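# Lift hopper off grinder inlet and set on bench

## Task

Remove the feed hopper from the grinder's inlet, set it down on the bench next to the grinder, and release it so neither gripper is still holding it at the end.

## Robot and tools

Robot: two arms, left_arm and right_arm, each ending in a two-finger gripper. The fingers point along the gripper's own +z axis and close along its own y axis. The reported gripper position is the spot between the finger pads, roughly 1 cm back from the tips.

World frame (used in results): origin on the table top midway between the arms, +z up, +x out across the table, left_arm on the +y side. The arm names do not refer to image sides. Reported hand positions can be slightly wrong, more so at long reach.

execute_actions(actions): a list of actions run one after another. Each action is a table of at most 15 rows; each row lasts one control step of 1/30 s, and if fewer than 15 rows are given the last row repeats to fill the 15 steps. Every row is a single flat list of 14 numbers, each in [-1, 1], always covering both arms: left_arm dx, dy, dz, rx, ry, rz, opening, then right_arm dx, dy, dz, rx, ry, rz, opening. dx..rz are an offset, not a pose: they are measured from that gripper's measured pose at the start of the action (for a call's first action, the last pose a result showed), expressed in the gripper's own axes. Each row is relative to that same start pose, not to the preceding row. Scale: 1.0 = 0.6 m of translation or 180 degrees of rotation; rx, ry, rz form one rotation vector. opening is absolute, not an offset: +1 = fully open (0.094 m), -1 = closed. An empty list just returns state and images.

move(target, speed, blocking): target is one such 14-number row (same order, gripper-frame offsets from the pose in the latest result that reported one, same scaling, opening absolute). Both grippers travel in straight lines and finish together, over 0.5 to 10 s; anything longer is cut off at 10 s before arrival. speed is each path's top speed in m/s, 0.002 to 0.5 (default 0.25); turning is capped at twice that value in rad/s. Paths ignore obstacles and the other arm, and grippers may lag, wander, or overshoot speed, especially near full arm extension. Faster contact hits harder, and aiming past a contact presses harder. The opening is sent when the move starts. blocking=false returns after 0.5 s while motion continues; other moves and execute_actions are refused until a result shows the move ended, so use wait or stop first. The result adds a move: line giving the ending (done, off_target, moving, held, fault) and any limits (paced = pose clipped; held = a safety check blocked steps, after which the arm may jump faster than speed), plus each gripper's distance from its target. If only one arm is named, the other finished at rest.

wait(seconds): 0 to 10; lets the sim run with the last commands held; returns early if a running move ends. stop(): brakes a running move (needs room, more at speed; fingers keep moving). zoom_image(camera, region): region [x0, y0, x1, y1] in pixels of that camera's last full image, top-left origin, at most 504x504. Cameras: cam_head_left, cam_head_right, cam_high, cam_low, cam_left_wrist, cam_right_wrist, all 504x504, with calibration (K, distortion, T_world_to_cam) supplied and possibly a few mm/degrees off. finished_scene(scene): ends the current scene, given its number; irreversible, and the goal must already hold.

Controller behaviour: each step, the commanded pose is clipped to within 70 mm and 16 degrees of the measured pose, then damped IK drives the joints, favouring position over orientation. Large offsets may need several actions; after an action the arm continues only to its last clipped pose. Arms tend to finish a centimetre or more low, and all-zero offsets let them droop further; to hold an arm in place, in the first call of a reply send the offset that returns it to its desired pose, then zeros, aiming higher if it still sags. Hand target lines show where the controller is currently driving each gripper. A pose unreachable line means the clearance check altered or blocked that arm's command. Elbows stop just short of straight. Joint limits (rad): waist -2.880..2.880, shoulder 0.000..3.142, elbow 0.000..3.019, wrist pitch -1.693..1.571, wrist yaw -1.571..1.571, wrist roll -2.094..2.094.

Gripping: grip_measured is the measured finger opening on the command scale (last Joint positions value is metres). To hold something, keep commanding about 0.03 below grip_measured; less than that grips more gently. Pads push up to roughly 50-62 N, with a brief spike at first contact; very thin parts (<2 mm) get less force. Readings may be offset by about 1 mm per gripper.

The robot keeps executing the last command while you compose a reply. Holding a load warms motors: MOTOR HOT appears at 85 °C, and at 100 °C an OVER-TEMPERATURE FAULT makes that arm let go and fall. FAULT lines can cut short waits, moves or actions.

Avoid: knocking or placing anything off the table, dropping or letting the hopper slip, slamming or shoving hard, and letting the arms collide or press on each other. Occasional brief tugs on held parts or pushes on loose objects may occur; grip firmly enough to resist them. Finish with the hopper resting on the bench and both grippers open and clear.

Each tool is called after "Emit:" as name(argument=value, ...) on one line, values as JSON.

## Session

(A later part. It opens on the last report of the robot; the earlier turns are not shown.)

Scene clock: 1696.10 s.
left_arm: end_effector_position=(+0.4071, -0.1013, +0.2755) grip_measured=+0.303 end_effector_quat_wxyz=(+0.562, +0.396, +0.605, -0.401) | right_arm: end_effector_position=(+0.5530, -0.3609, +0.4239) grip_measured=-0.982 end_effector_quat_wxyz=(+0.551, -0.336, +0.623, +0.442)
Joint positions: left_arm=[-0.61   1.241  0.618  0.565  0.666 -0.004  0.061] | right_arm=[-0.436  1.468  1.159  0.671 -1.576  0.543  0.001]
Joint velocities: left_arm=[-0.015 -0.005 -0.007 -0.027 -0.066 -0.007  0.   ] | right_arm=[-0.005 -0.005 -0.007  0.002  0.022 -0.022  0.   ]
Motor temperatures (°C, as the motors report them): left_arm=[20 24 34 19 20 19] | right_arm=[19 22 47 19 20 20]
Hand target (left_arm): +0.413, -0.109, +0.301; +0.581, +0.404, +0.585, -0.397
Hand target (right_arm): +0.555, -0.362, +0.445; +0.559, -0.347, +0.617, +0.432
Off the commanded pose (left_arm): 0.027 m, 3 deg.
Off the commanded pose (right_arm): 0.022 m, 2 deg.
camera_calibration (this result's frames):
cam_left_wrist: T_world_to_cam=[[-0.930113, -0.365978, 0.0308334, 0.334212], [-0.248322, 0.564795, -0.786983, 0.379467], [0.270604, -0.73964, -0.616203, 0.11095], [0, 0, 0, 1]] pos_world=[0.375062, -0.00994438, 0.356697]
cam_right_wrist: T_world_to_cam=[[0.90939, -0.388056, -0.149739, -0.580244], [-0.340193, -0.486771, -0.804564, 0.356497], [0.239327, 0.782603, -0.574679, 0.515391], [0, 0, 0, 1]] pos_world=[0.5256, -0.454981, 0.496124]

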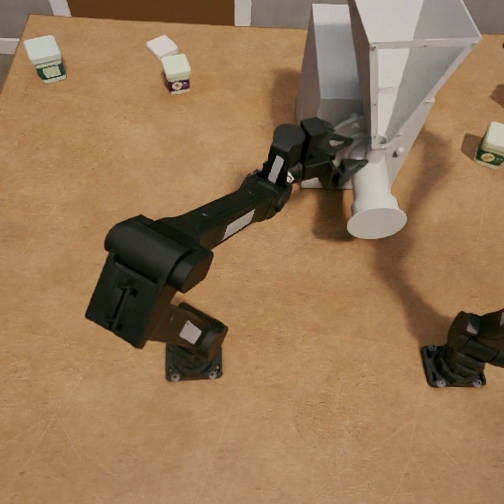

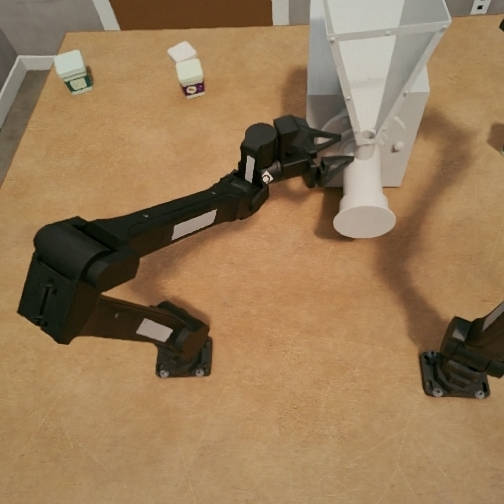

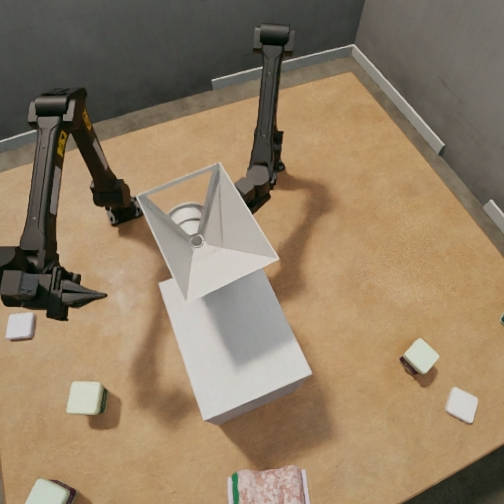

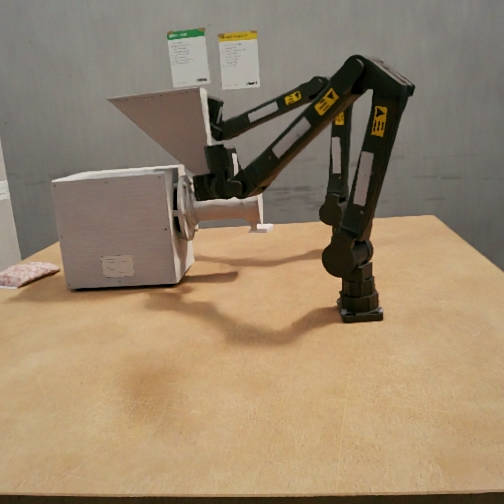

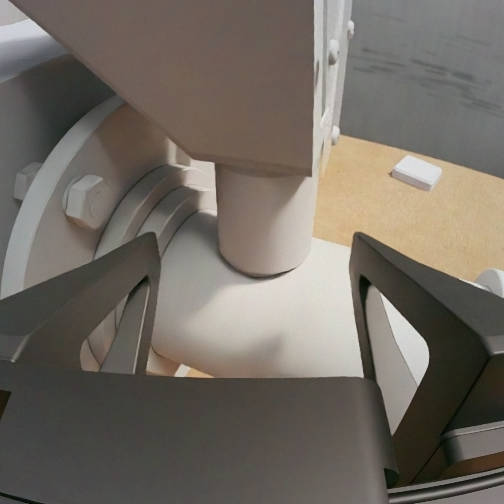

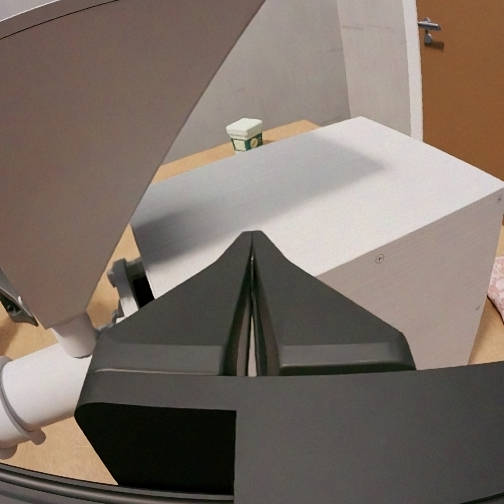

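Emit:
execute_actions(actions=[])

Scene clock: 1722.07 s.
left_arm: end_effector_position=(+0.4071, -0.1013, +0.2754) grip_measured=+0.303 end_effector_quat_wxyz=(+0.563, +0.397, +0.604, -0.400) | right_arm: end_effector_position=(+0.5530, -0.3609, +0.4239) grip_measured=-0.982 end_effector_quat_wxyz=(+0.551, -0.335, +0.623, +0.442)
Joint positions: left_arm=[-0.61   1.241  0.618  0.565  0.666  0.     0.061] | right_arm=[-0.436  1.468  1.159  0.671 -1.576  0.545  0.001]
Joint velocities: left_arm=[-0.005 -0.005  0.007 -0.002  0.037  0.022 -0.001] | right_arm=[-0.015 -0.005 -0.002  0.007 -0.037 -0.051 -0.   ]
Motor temperatures (°C, as the motors report them): left_arm=[20 24 34 19 19 19] | right_arm=[19 22 47 19 20 20]
Hand target (left_arm): +0.413, -0.109, +0.301; +0.581, +0.404, +0.585, -0.397
Hand target (right_arm): +0.555, -0.362, +0.445; +0.559, -0.347, +0.617, +0.432
Off the commanded pose (left_arm): 0.027 m, 3 deg.
Off the commanded pose (right_arm): 0.022 m, 2 deg.
camera_calibration (this result's frames):
cam_left_wrist: T_world_to_cam=[[-0.930286, -0.365848, 0.0268782, 0.335385], [-0.245399, 0.566194, -0.786895, 0.37833], [0.272666, -0.738634, -0.616501, 0.110248], [0, 0, 0, 1]] pos_world=[0.374785, -0.0100752, 0.356659]
cam_right_wrist: T_world_to_cam=[[0.909231, -0.38799, -0.15087, -0.579653], [-0.341042, -0.486411, -0.804422, 0.357036], [0.238723, 0.782859, -0.574581, 0.515777], [0, 0, 0, 1]] pos_world=[0.525675, -0.455014, 0.496111]

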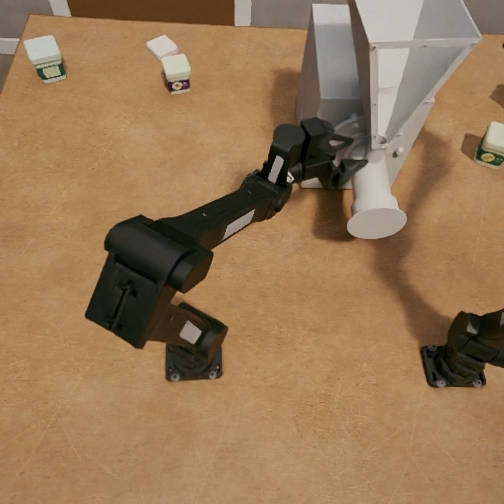

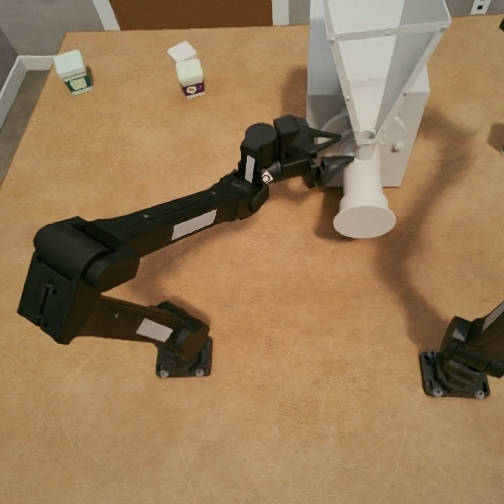

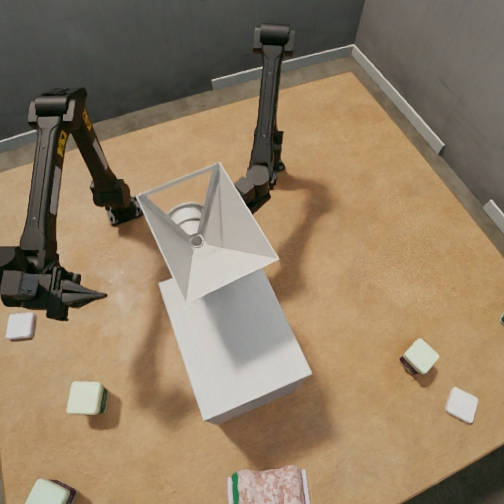

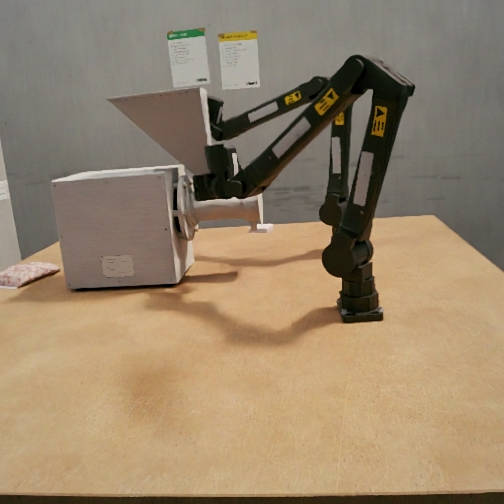

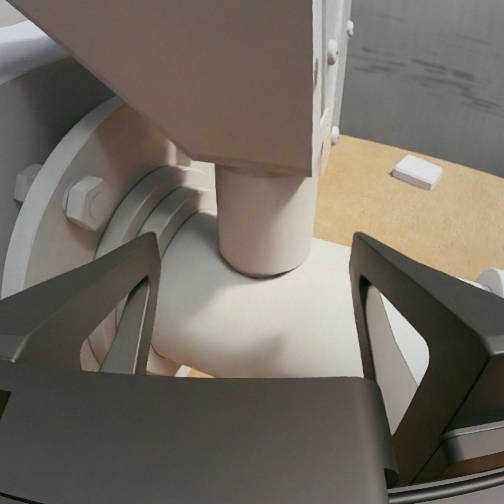

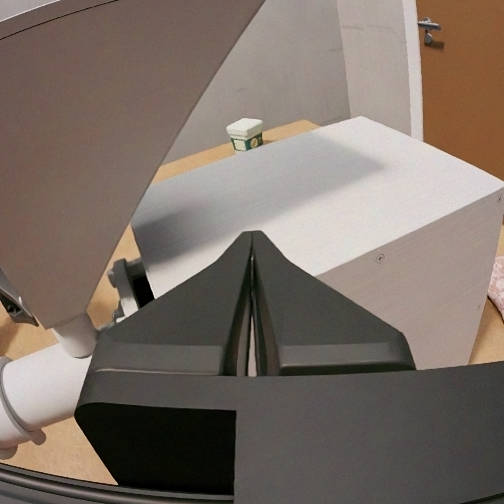

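Emit:
execute_actions(actions=[[[-0.045,-0.006,0.045,0,0,0,0.3,-0.035,0,0,0,0,0,-1]],[[0,0,0,0,0,0,0.3,0,0,0,0,0,0,-1]]])

Scene clock: 1743.03 s.
left_arm: end_effector_position=(+0.4037, -0.1175, +0.2731) grip_measured=+0.303 end_effector_quat_wxyz=(+0.547, +0.396, +0.621, -0.397) | right_arm: end_effector_position=(+0.5534, -0.3610, +0.4228) grip_measured=-0.982 end_effector_quat_wxyz=(+0.543, -0.324, +0.629, +0.452)
Joint positions: left_arm=[-0.656  1.242  0.644  0.493  0.615  0.     0.061] | right_arm=[-0.436  1.468  1.159  0.655 -1.576  0.565  0.001]
Joint velocities: left_arm=[0.005 0.005 0.002 0.002 0.007 0.007 0.   ] | right_arm=[-0.005 -0.015 -0.007  0.012 -0.037  0.037 -0.001]
Motor temperatures (°C, as the motors report them): left_arm=[20 24 34 19 19 19] | right_arm=[19 23 47 19 20 20]
Hand target (left_arm): +0.405, -0.118, +0.276; +0.549, +0.396, +0.619, -0.397
Hand target (right_arm): +0.553, -0.361, +0.423; +0.543, -0.324, +0.629, +0.452
Off the commanded pose (left_arm): 0.004 m, 0 deg.
Off the commanded pose (right_arm): 0.000 m, 0 deg.
camera_calibration (this result's frames):
cam_left_wrist: T_world_to_cam=[[-0.927199, -0.37105, 0.0512242, 0.317829], [-0.276853, 0.58676, -0.760963, 0.392825], [0.252299, -0.719746, -0.64677, 0.116571], [0, 0, 0, 1]] pos_world=[0.374034, -0.0286623, 0.35804]
cam_right_wrist: T_world_to_cam=[[0.903657, -0.385654, -0.186214, -0.561332], [-0.36752, -0.475135, -0.799485, 0.372856], [0.219848, 0.790897, -0.571094, 0.527067], [0, 0, 0, 1]] pos_world=[0.52841, -0.456179, 0.49457]

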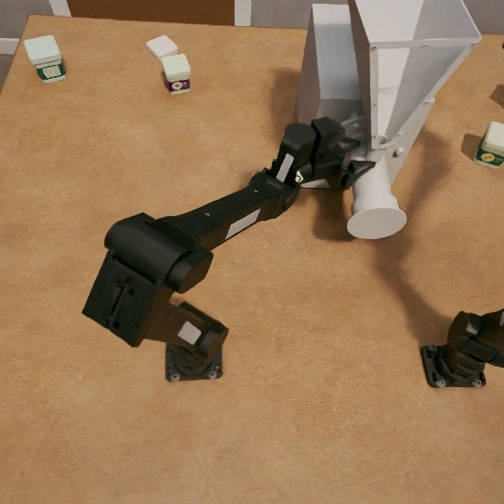

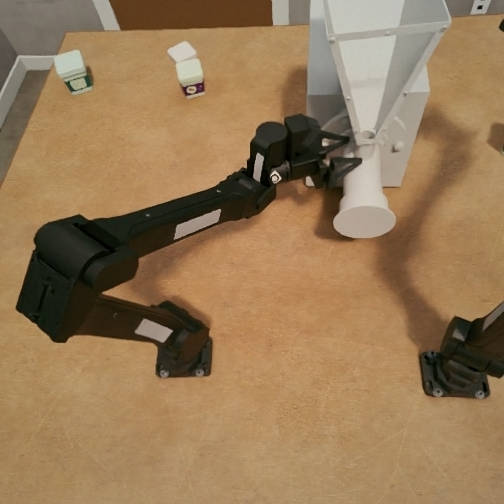

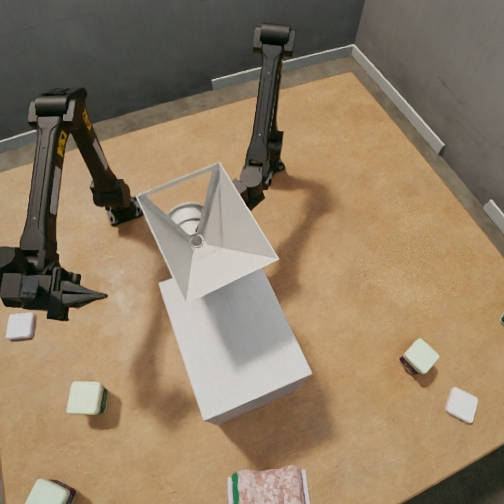

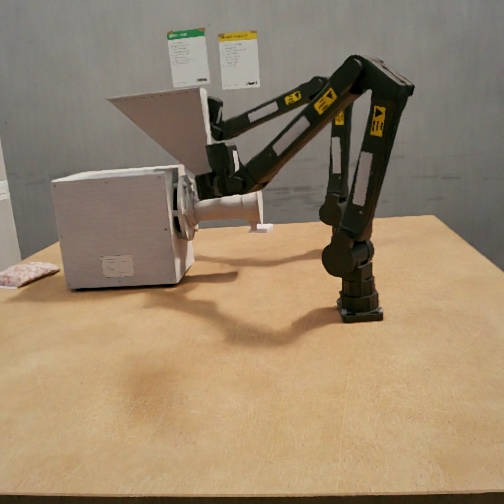

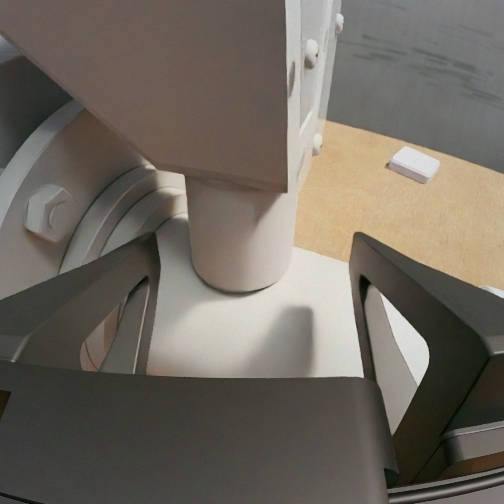

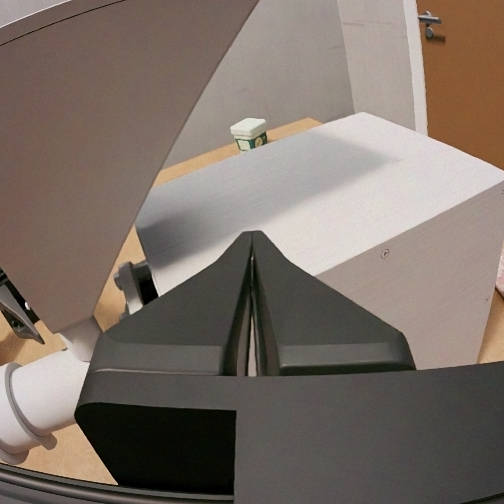

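Emit:
execute_actions(actions=[[[-0.045,0.007,0.06,0,0,0,0.3,-0.035,0,0,0,0,0,-1]],[[0,0,0,0,0,0,0.3,0,0,0,0,0,0,-1]]])

Scene clock: 1753.77 s.
left_arm: end_effector_position=(+0.4132, -0.1388, +0.2698) grip_measured=+0.303 end_effector_quat_wxyz=(+0.532, +0.396, +0.637, -0.393) | right_arm: end_effector_position=(+0.5537, -0.3612, +0.4217) grip_measured=-0.982 end_effector_quat_wxyz=(+0.535, -0.313, +0.635, +0.462)
Joint positions: left_arm=[-0.692  1.289  0.704  0.436  0.573  0.     0.061] | right_arm=[-0.436  1.468  1.159  0.639 -1.576  0.585  0.001]
Joint velocities: left_arm=[ 0.005 -0.015 -0.022  0.002 -0.051 -0.051  0.002] | right_arm=[-0.005 -0.005 -0.007  0.012  0.007  0.022  0.   ]
Motor temperatures (°C, as the motors report them): left_arm=[20 24 32 19 19 19] | right_arm=[19 23 45 19 20 20]
Hand target (left_arm): +0.414, -0.140, +0.273; +0.534, +0.396, +0.635, -0.394
Hand target (right_arm): +0.554, -0.361, +0.422; +0.535, -0.313, +0.635, +0.462
Off the commanded pose (left_arm): 0.004 m, 0 deg.
Off the commanded pose (right_arm): 0.000 m, 0 deg.
camera_calibration (this result's frames):
cam_left_wrist: T_world_to_cam=[[-0.923164, -0.377802, 0.0709492, 0.310998], [-0.304732, 0.606743, -0.734167, 0.412535], [0.234322, -0.699377, -0.675252, 0.114575], [0, 0, 0, 1]] pos_world=[0.385967, -0.0526761, 0.358172]
cam_right_wrist: T_world_to_cam=[[0.896999, -0.382853, -0.220946, -0.542558], [-0.393539, -0.464053, -0.793588, 0.387971], [0.201297, 0.798798, -0.566923, 0.537857], [0, 0, 0, 1]] pos_world=[0.531086, -0.45732, 0.492937]

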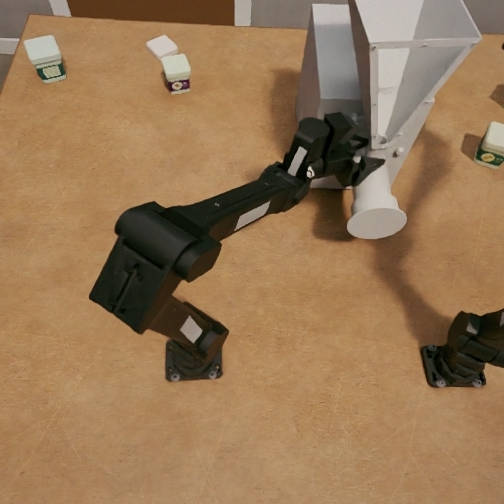

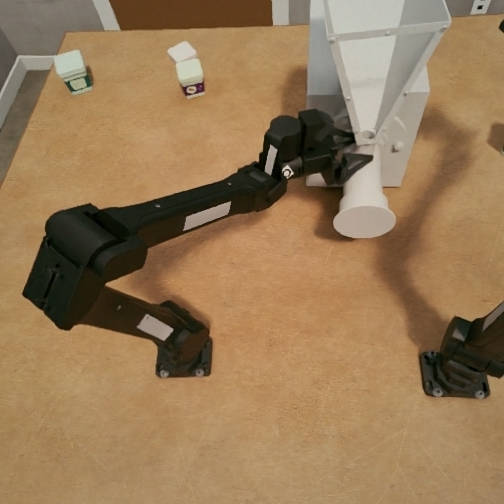

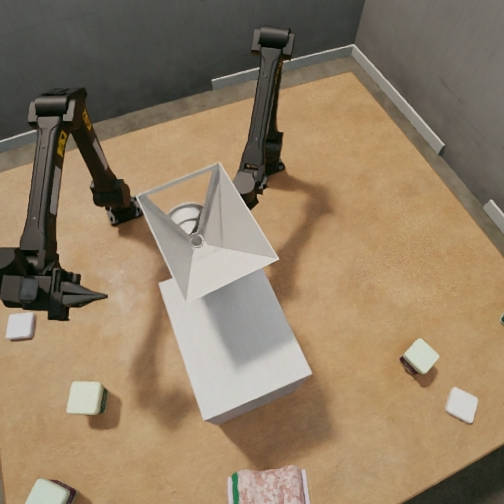

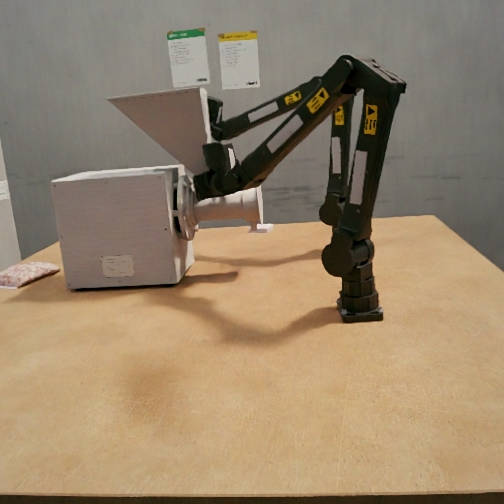

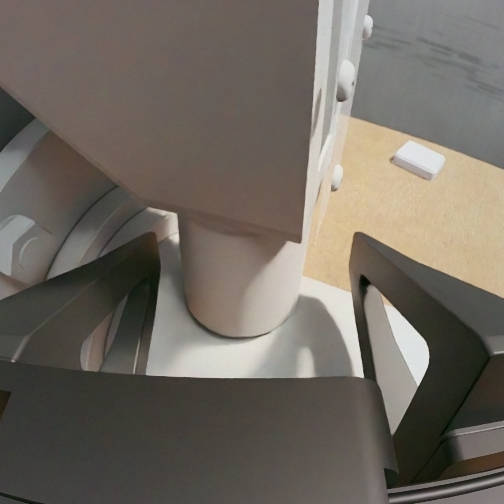

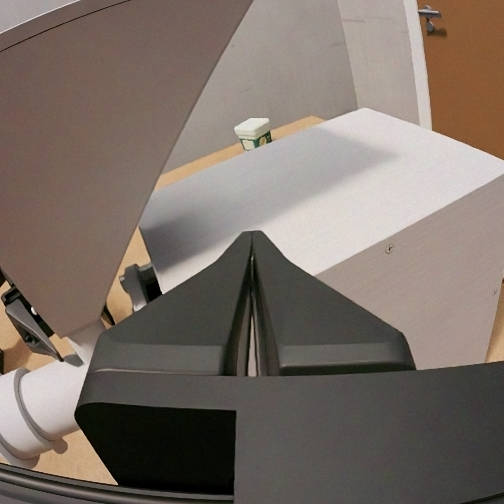

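Emit:
execute_actions(actions=[[[-0.03,0.006,0.03,0,-0.03,0,0.3,-0.02,0,0,0,0,0,-1]],[[0,0,0,0,0,0,0.3,0,0,0,0,0,0,-1]]])

Scene clock: 1771.00 s.
left_arm: end_effector_position=(+0.4227, -0.1461, +0.2635) grip_measured=+0.303 end_effector_quat_wxyz=(+0.547, +0.378, +0.628, -0.404) | right_arm: end_effector_position=(+0.5538, -0.3612, +0.4213) grip_measured=-0.982 end_effector_quat_wxyz=(+0.531, -0.308, +0.637, +0.466)
Joint positions: left_arm=[-0.697  1.351  0.7    0.562  0.557 -0.048  0.061] | right_arm=[-0.436  1.468  1.159  0.634 -1.576  0.594  0.001]
Joint velocities: left_arm=[ 0.005  0.005 -0.017 -0.007 -0.037 -0.007 -0.   ] | right_arm=[-0.005  0.015 -0.002 -0.017  0.022 -0.051  0.001]
Motor temperatures (°C, as the motors report them): left_arm=[20 24 32 19 19 19] | right_arm=[19 23 44 19 20 20]
Hand target (left_arm): +0.424, -0.147, +0.266; +0.548, +0.378, +0.627, -0.404
Hand target (right_arm): +0.554, -0.361, +0.421; +0.531, -0.308, +0.637, +0.466
Off the commanded pose (left_arm): 0.003 m, 0 deg.
Off the commanded pose (right_arm): 0.000 m, 0 deg.
camera_calibration (this result's frames):
cam_left_wrist: T_world_to_cam=[[-0.917514, -0.388353, 0.0857272, 0.309649], [-0.310204, 0.563935, -0.765343, 0.419452], [0.248879, -0.728807, -0.637887, 0.0827238], [0, 0, 0, 1]] pos_world=[0.393635, -0.0560012, 0.347248]
cam_right_wrist: T_world_to_cam=[[0.893869, -0.381537, -0.23543, -0.534464], [-0.404391, -0.459434, -0.790815, 0.394191], [0.19356, 0.802091, -0.564964, 0.542299], [0, 0, 0, 1]] pos_world=[0.532181, -0.457786, 0.492282]

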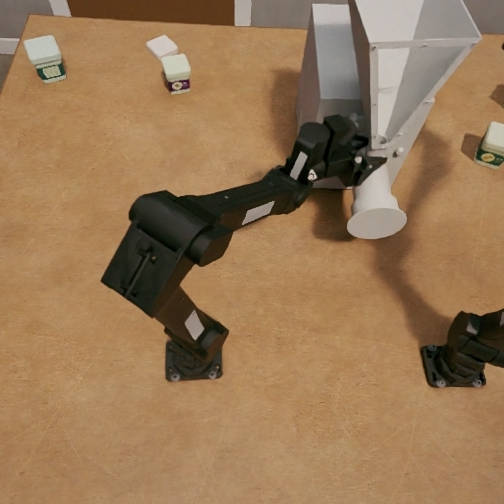

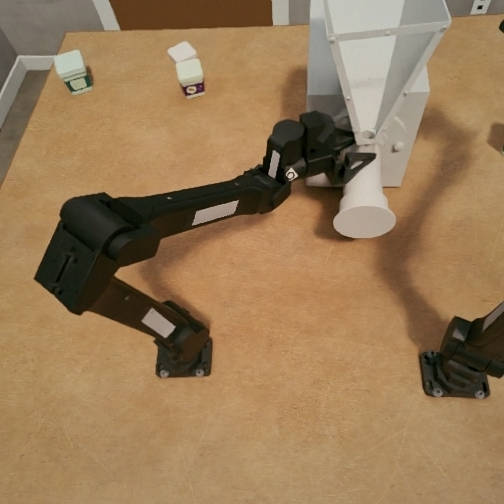

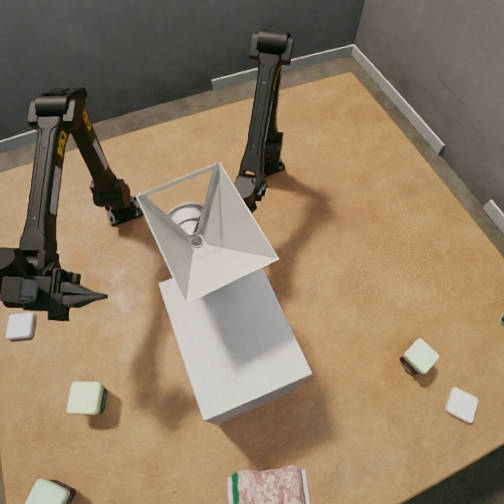

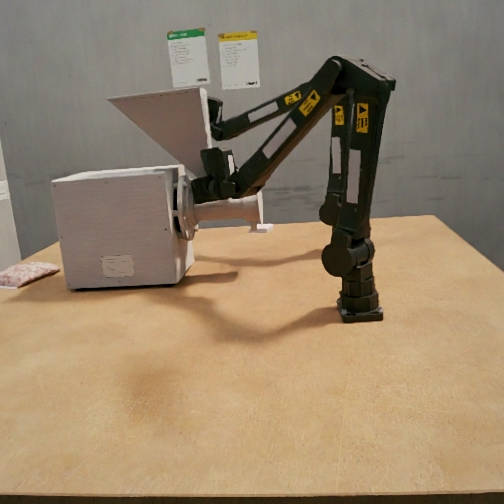

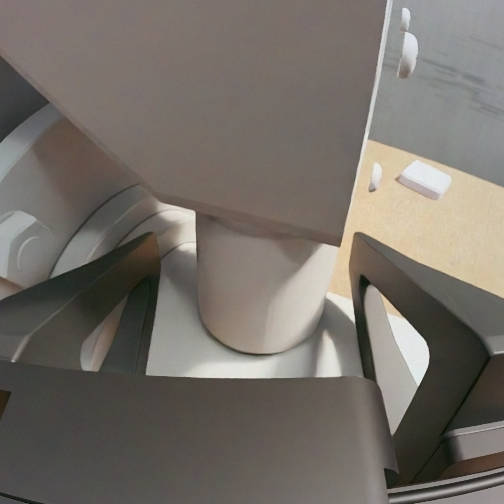

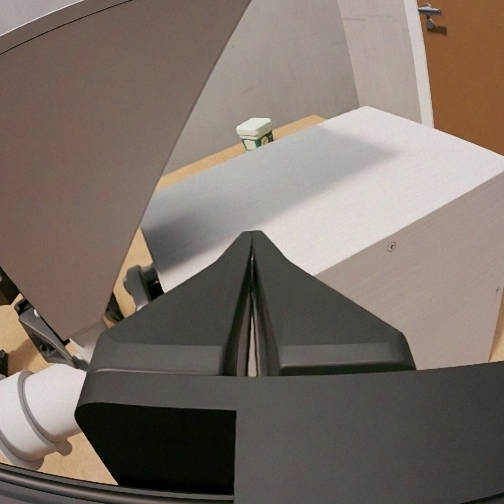

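Emit:
execute_actions(actions=[[[-0.06,-0.003,0.008,0,0,0,0.3,-0.02,0,0,0,0,0,-1]],[[0,0,0,0,0,0,0.3,0,0,0,0,0,0,-1]]])

Scene clock: 1782.90 s.
left_arm: end_effector_position=(+0.4172, -0.1413, +0.2616) grip_measured=+0.303 end_effector_quat_wxyz=(+0.523, +0.376, +0.652, -0.401) | right_arm: end_effector_position=(+0.5540, -0.3613, +0.4210) grip_measured=-0.983 end_effector_quat_wxyz=(+0.528, -0.304, +0.639, +0.469)
Joint positions: left_arm=[-0.697  1.31   0.703  0.451  0.552 -0.05   0.061] | right_arm=[-0.436  1.468  1.159  0.628 -1.576  0.603  0.001]
Joint velocities: left_arm=[-0.005 -0.005  0.002 -0.002 -0.007 -0.022  0.001] | right_arm=[-0.005 -0.015 -0.012  0.002 -0.007  0.037  0.   ]
Motor temperatures (°C, as the motors report them): left_arm=[20 24 31 19 19 19] | right_arm=[19 23 44 19 20 19]
Hand target (left_arm): +0.419, -0.142, +0.265; +0.525, +0.376, +0.650, -0.401
Hand target (right_arm): +0.554, -0.361, +0.421; +0.528, -0.304, +0.639, +0.469
Off the commanded pose (left_arm): 0.004 m, 0 deg.
Off the commanded pose (right_arm): 0.000 m, 0 deg.
camera_calibration (this result's frames):
cam_left_wrist: T_world_to_cam=[[-0.909701, -0.397033, 0.121692, 0.292766], [-0.35475, 0.590686, -0.724736, 0.425363], [0.215862, -0.702463, -0.678195, 0.114417], [0, 0, 0, 1]] pos_world=[0.392529, -0.0546449, 0.350246]
cam_right_wrist: T_world_to_cam=[[0.890717, -0.38021, -0.249124, -0.526681], [-0.414651, -0.455067, -0.788022, 0.400006], [0.186245, 0.805204, -0.562991, 0.546452], [0, 0, 0, 1]] pos_world=[0.533212, -0.458225, 0.491652]

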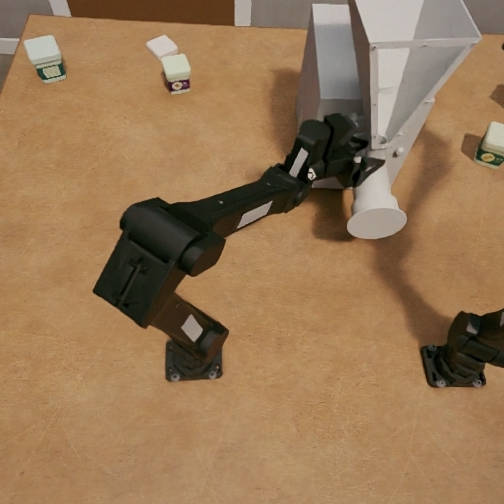

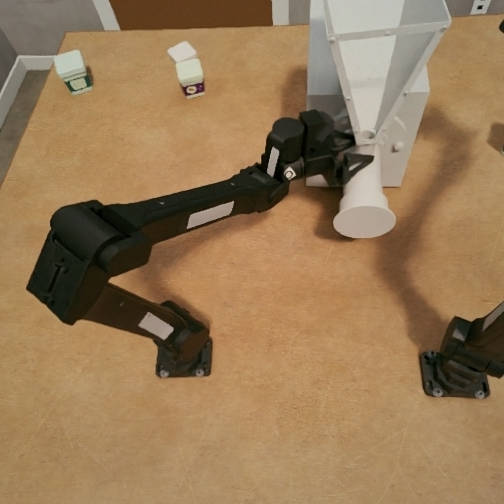

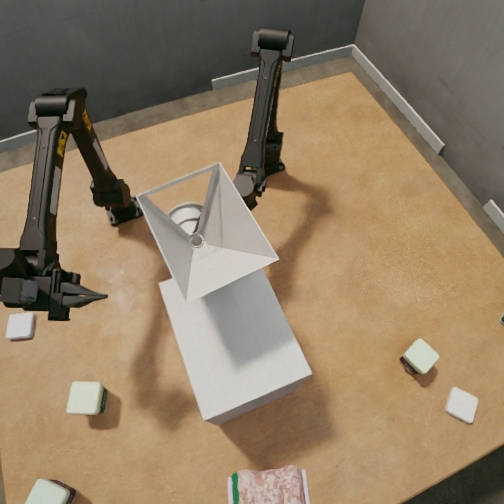

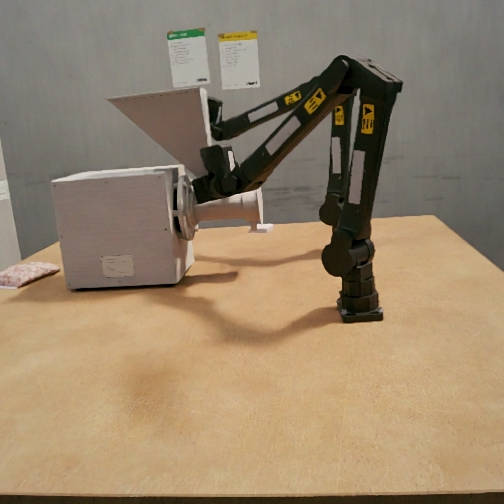

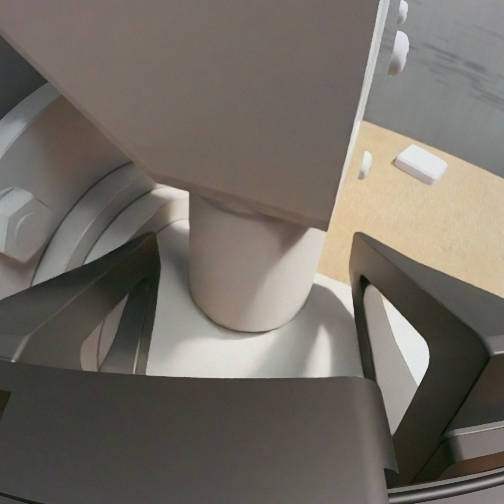

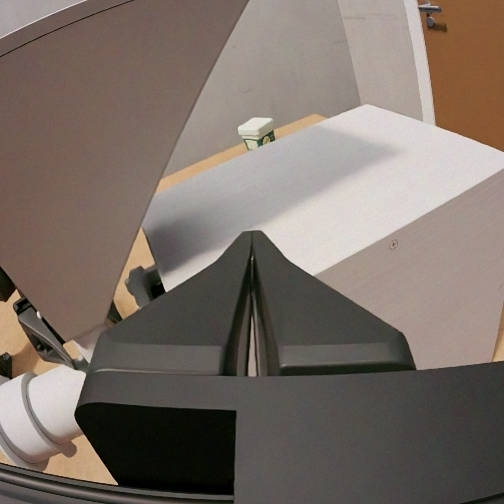

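Emit:
execute_actions(actions=[[[-0.06,-0.005,0.006,0,-0.065,0.04,0.3,-0.035,0,0,0,0,0,-1]]])

Scene clock: 1799.50 s.
left_arm: end_effector_position=(+0.4231, -0.1432, +0.2908) grip_measured=+0.303 end_effector_quat_wxyz=(+0.603, +0.371, +0.581, -0.402) | right_arm: end_effector_position=(+0.5543, -0.3614, +0.4199) grip_measured=-0.983 end_effector_quat_wxyz=(+0.520, -0.293, +0.644, +0.479)
Joint positions: left_arm=[-0.699  1.352  0.684  0.727  0.535 -0.049  0.061] | right_arm=[-0.436  1.468  1.159  0.613 -1.576  0.622  0.001]
Joint velocities: left_arm=[-0.005  0.005  0.002 -0.007 -0.051  0.037  0.001] | right_arm=[ 0.005  0.005 -0.007  0.002  0.007  0.081  0.   ]
Motor temperatures (°C, as the motors report them): left_arm=[20 24 31 19 19 19] | right_arm=[19 23 43 19 20 19]
Hand target (left_arm): +0.422, -0.148, +0.297; +0.610, +0.374, +0.570, -0.405
Hand target (right_arm): +0.558, -0.363, +0.441; +0.528, -0.304, +0.639, +0.469
Off the commanded pose (left_arm): 0.008 m, 1 deg.
Off the commanded pose (right_arm): 0.022 m, 2 deg.
camera_calibration (this result's frames):
cam_left_wrist: T_world_to_cam=[[-0.915078, -0.403134, 0.0107616, 0.327454], [-0.225329, 0.48898, -0.842689, 0.414756], [0.334454, -0.773551, -0.538293, 0.0306193], [0, 0, 0, 1]] pos_world=[0.382861, -0.0471141, 0.362469]
cam_right_wrist: T_world_to_cam=[[0.882214, -0.376621, -0.282587, -0.507198], [-0.439717, -0.444393, -0.78049, 0.413844], [0.16837, 0.812817, -0.557656, 0.556336], [0, 0, 0, 1]] pos_world=[0.535761, -0.459312, 0.489917]

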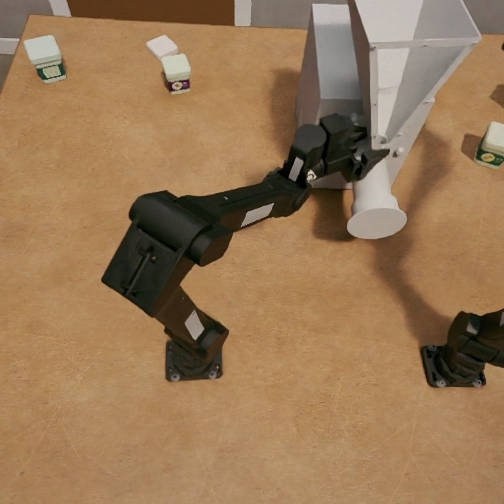

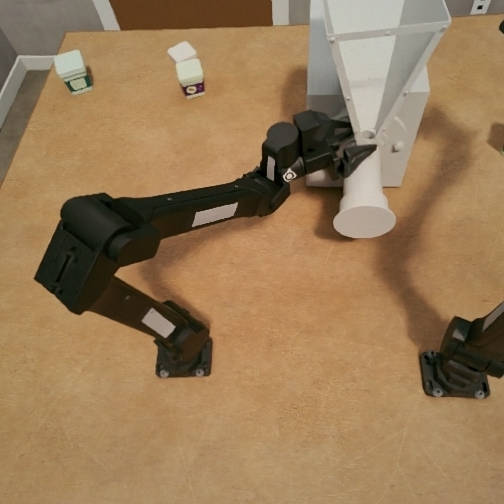

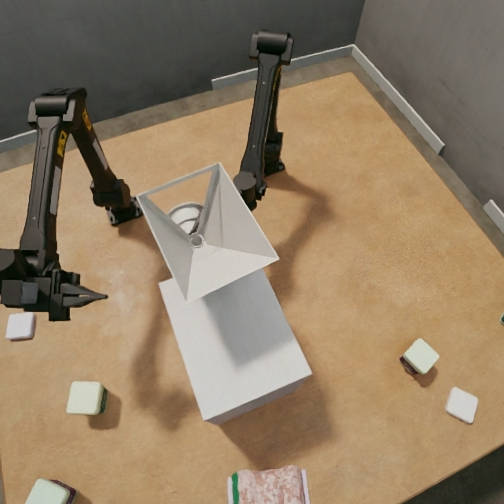

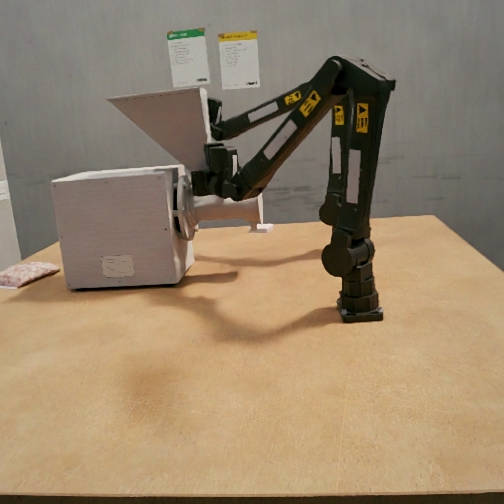

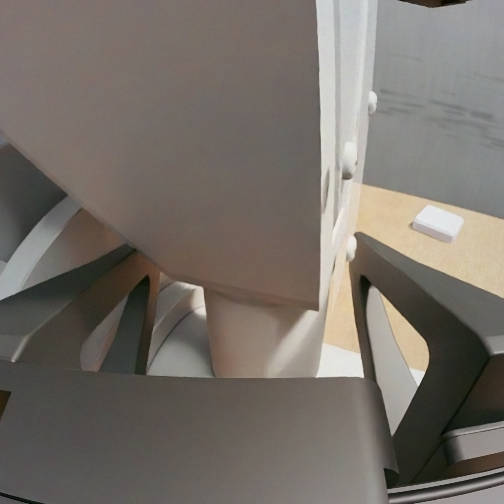

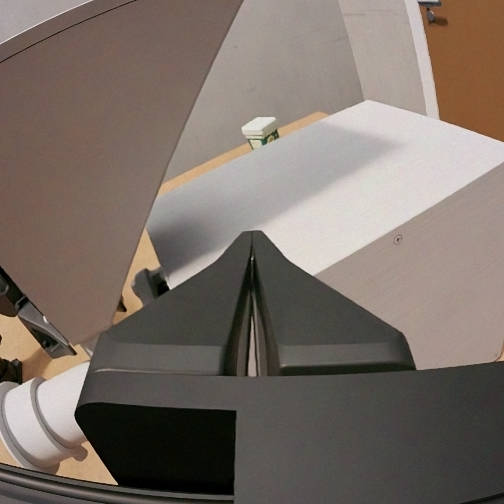

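Emit:
execute_actions(actions=[[[0.02,0,0.0,0,0,0,0.3,-0.035,0,0,0,0,0,-1]]])

Scene clock: 1804.27 s.
left_arm: end_effector_position=(+0.4218, -0.1422, +0.2715) grip_measured=+0.303 end_effector_quat_wxyz=(+0.594, +0.371, +0.590, -0.402) | right_arm: end_effector_position=(+0.5545, -0.3615, +0.4189) grip_measured=-0.983 end_effector_quat_wxyz=(+0.511, -0.281, +0.649, +0.488)
Joint positions: left_arm=[-0.699  1.377  0.661  0.749  0.535 -0.049  0.061] | right_arm=[-0.436  1.468  1.159  0.599 -1.576  0.643  0.001]
Joint velocities: left_arm=[-0.005 -0.005  0.002  0.027 -0.051 -0.022  0.001] | right_arm=[-0.015  0.024 -0.007 -0.007 -0.022 -0.051 -0.001]
Motor temperatures (°C, as the motors report them): left_arm=[20 24 31 19 19 19] | right_arm=[19 23 44 19 20 19]
Hand target (left_arm): +0.423, -0.144, +0.279; +0.603, +0.371, +0.581, -0.402
Hand target (right_arm): +0.559, -0.364, +0.440; +0.520, -0.292, +0.644, +0.479
Off the commanded pose (left_arm): 0.008 m, 1 deg.
Off the commanded pose (right_arm): 0.022 m, 2 deg.
camera_calibration (this result's frames):
cam_left_wrist: T_world_to_cam=[[-0.914719, -0.403391, 0.0237774, 0.323125], [-0.242716, 0.501427, -0.830458, 0.403529], [0.323076, -0.765407, -0.556574, 0.0323078], [0, 0, 0, 1]] pos_world=[0.383073, -0.0472659, 0.345412]
cam_right_wrist: T_world_to_cam=[[0.872646, -0.372581, -0.315709, -0.487122], [-0.464528, -0.433829, -0.772015, 0.427168], [0.150674, 0.820351, -0.551653, 0.565856], [0, 0, 0, 1]] pos_world=[0.538257, -0.460375, 0.488147]

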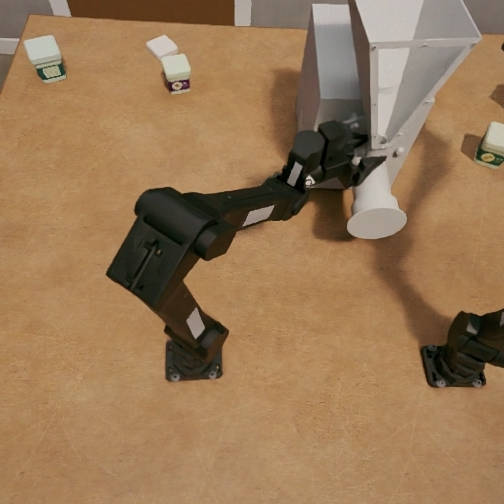

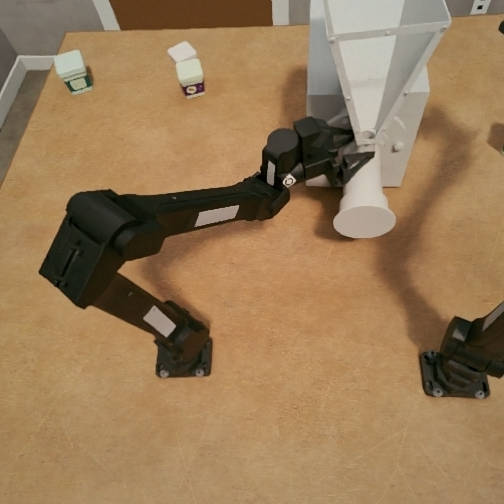

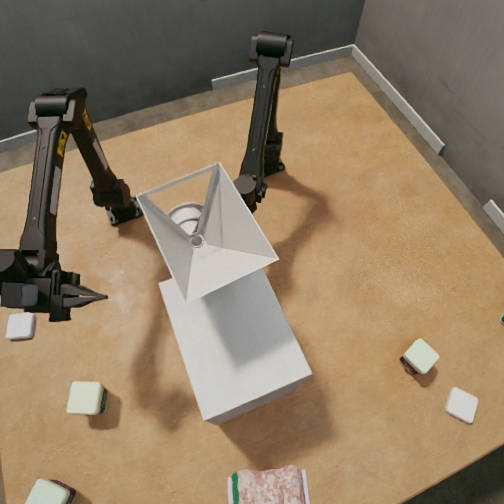

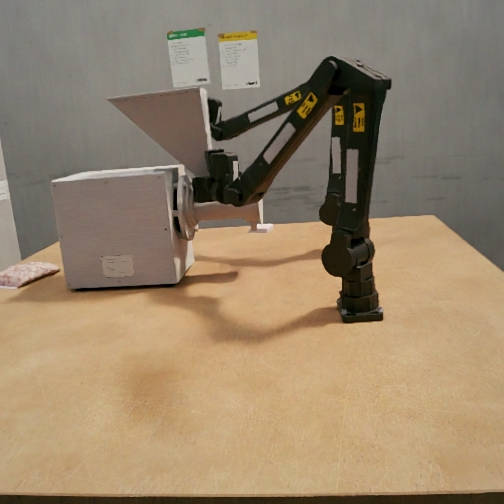

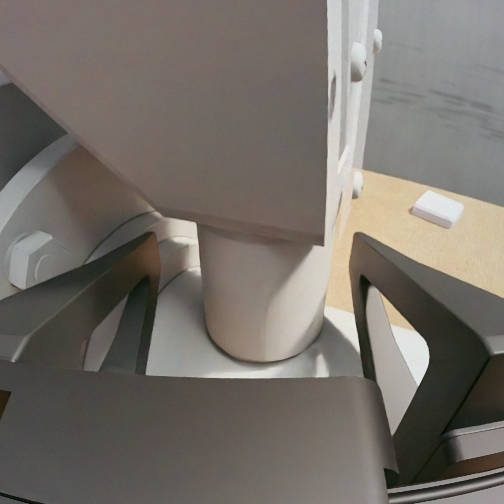

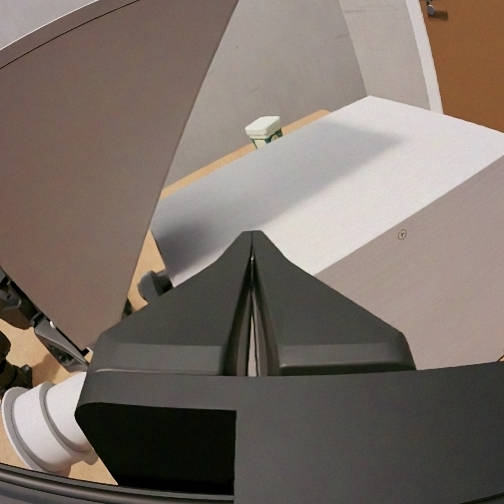

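Emit:
execute_actions(actions=[[[-0.016,-0.005,0.014,0,-0.008,0,0.3,-0.035,0,0,0,0,0,-1]]])

Scene clock: 1814.03 s.
left_arm: end_effector_position=(+0.4227, -0.1427, +0.2716) grip_measured=+0.303 end_effector_quat_wxyz=(+0.596, +0.367, +0.593, -0.399) | right_arm: end_effector_position=(+0.5548, -0.3616, +0.4180) grip_measured=-0.983 end_effector_quat_wxyz=(+0.503, -0.270, +0.654, +0.496)
Joint positions: left_arm=[-0.703  1.377  0.661  0.749  0.519 -0.051  0.061] | right_arm=[-0.436  1.468  1.159  0.586 -1.576  0.664  0.001]
Joint velocities: left_arm=[-0.015 -0.005 -0.012 -0.012  0.051  0.007 -0.   ] | right_arm=[-0.015 -0.024  0.002  0.007 -0.066  0.066 -0.001]
Motor temperatures (°C, as the motors report them): left_arm=[20 24 31 19 19 19] | right_arm=[19 23 46 19 20 19]
Hand target (left_arm): +0.422, -0.150, +0.281; +0.601, +0.366, +0.583, -0.406
Hand target (right_arm): +0.560, -0.364, +0.438; +0.512, -0.281, +0.649, +0.487
Off the commanded pose (left_arm): 0.013 m, 2 deg.
Off the commanded pose (right_arm): 0.022 m, 2 deg.
camera_calibration (this result's frames):
cam_left_wrist: T_world_to_cam=[[-0.909859, -0.414093, 0.0261339, 0.319567], [-0.25029, 0.497529, -0.830554, 0.406692], [0.330924, -0.762228, -0.556325, 0.0287526], [0, 0, 0, 1]] pos_world=[0.383037, -0.0480945, 0.345423]
cam_right_wrist: T_world_to_cam=[[0.862271, -0.368196, -0.347736, -0.466946], [-0.488518, -0.423616, -0.762824, 0.439673], [0.133562, 0.827636, -0.545142, 0.574794], [0, 0, 0, 1]] pos_world=[0.540652, -0.461396, 0.486364]

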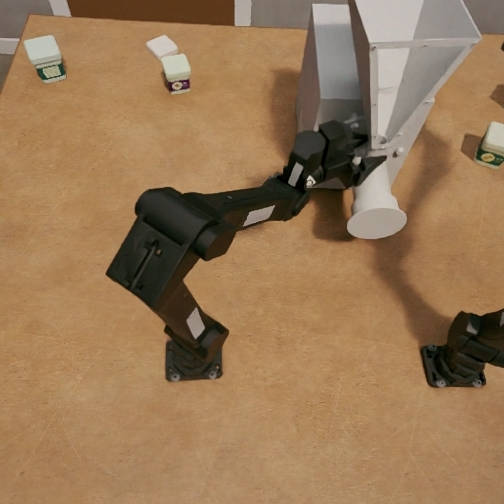

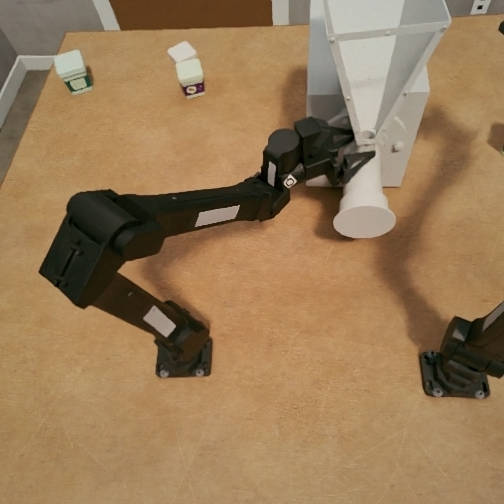

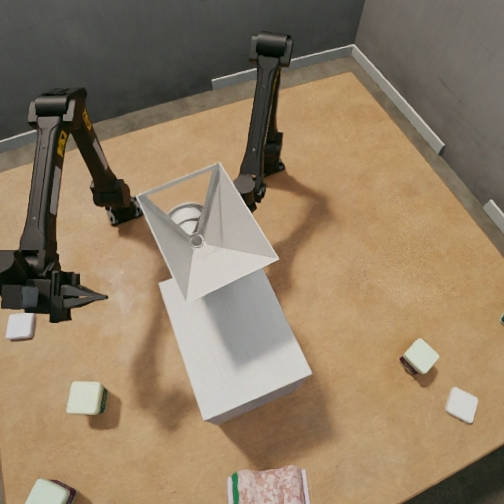

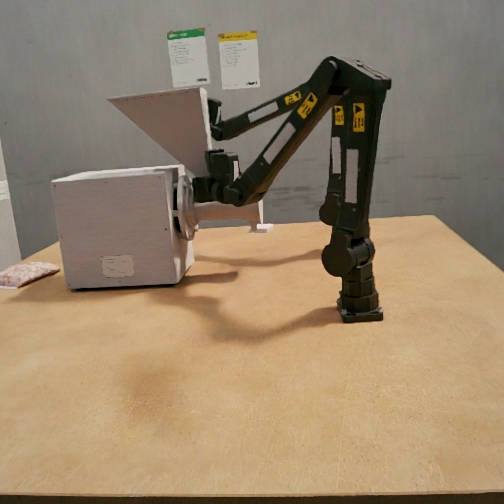

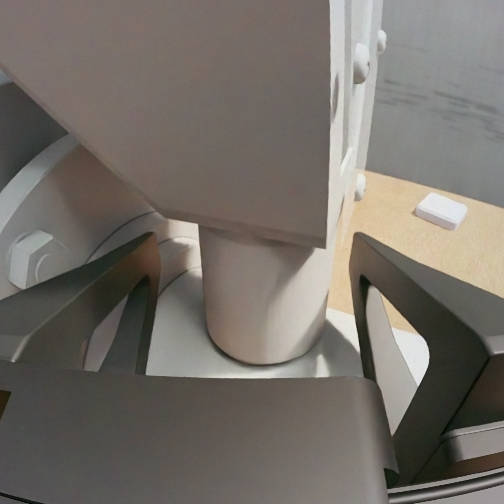

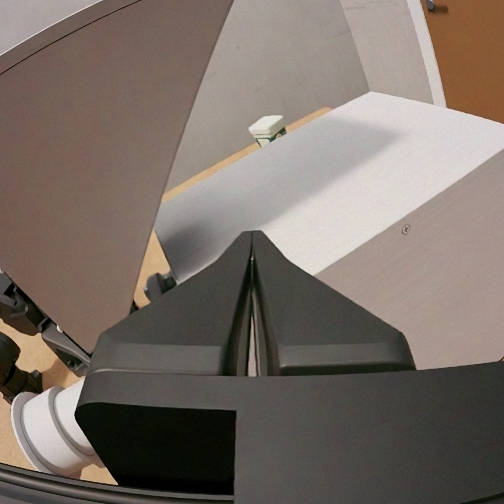

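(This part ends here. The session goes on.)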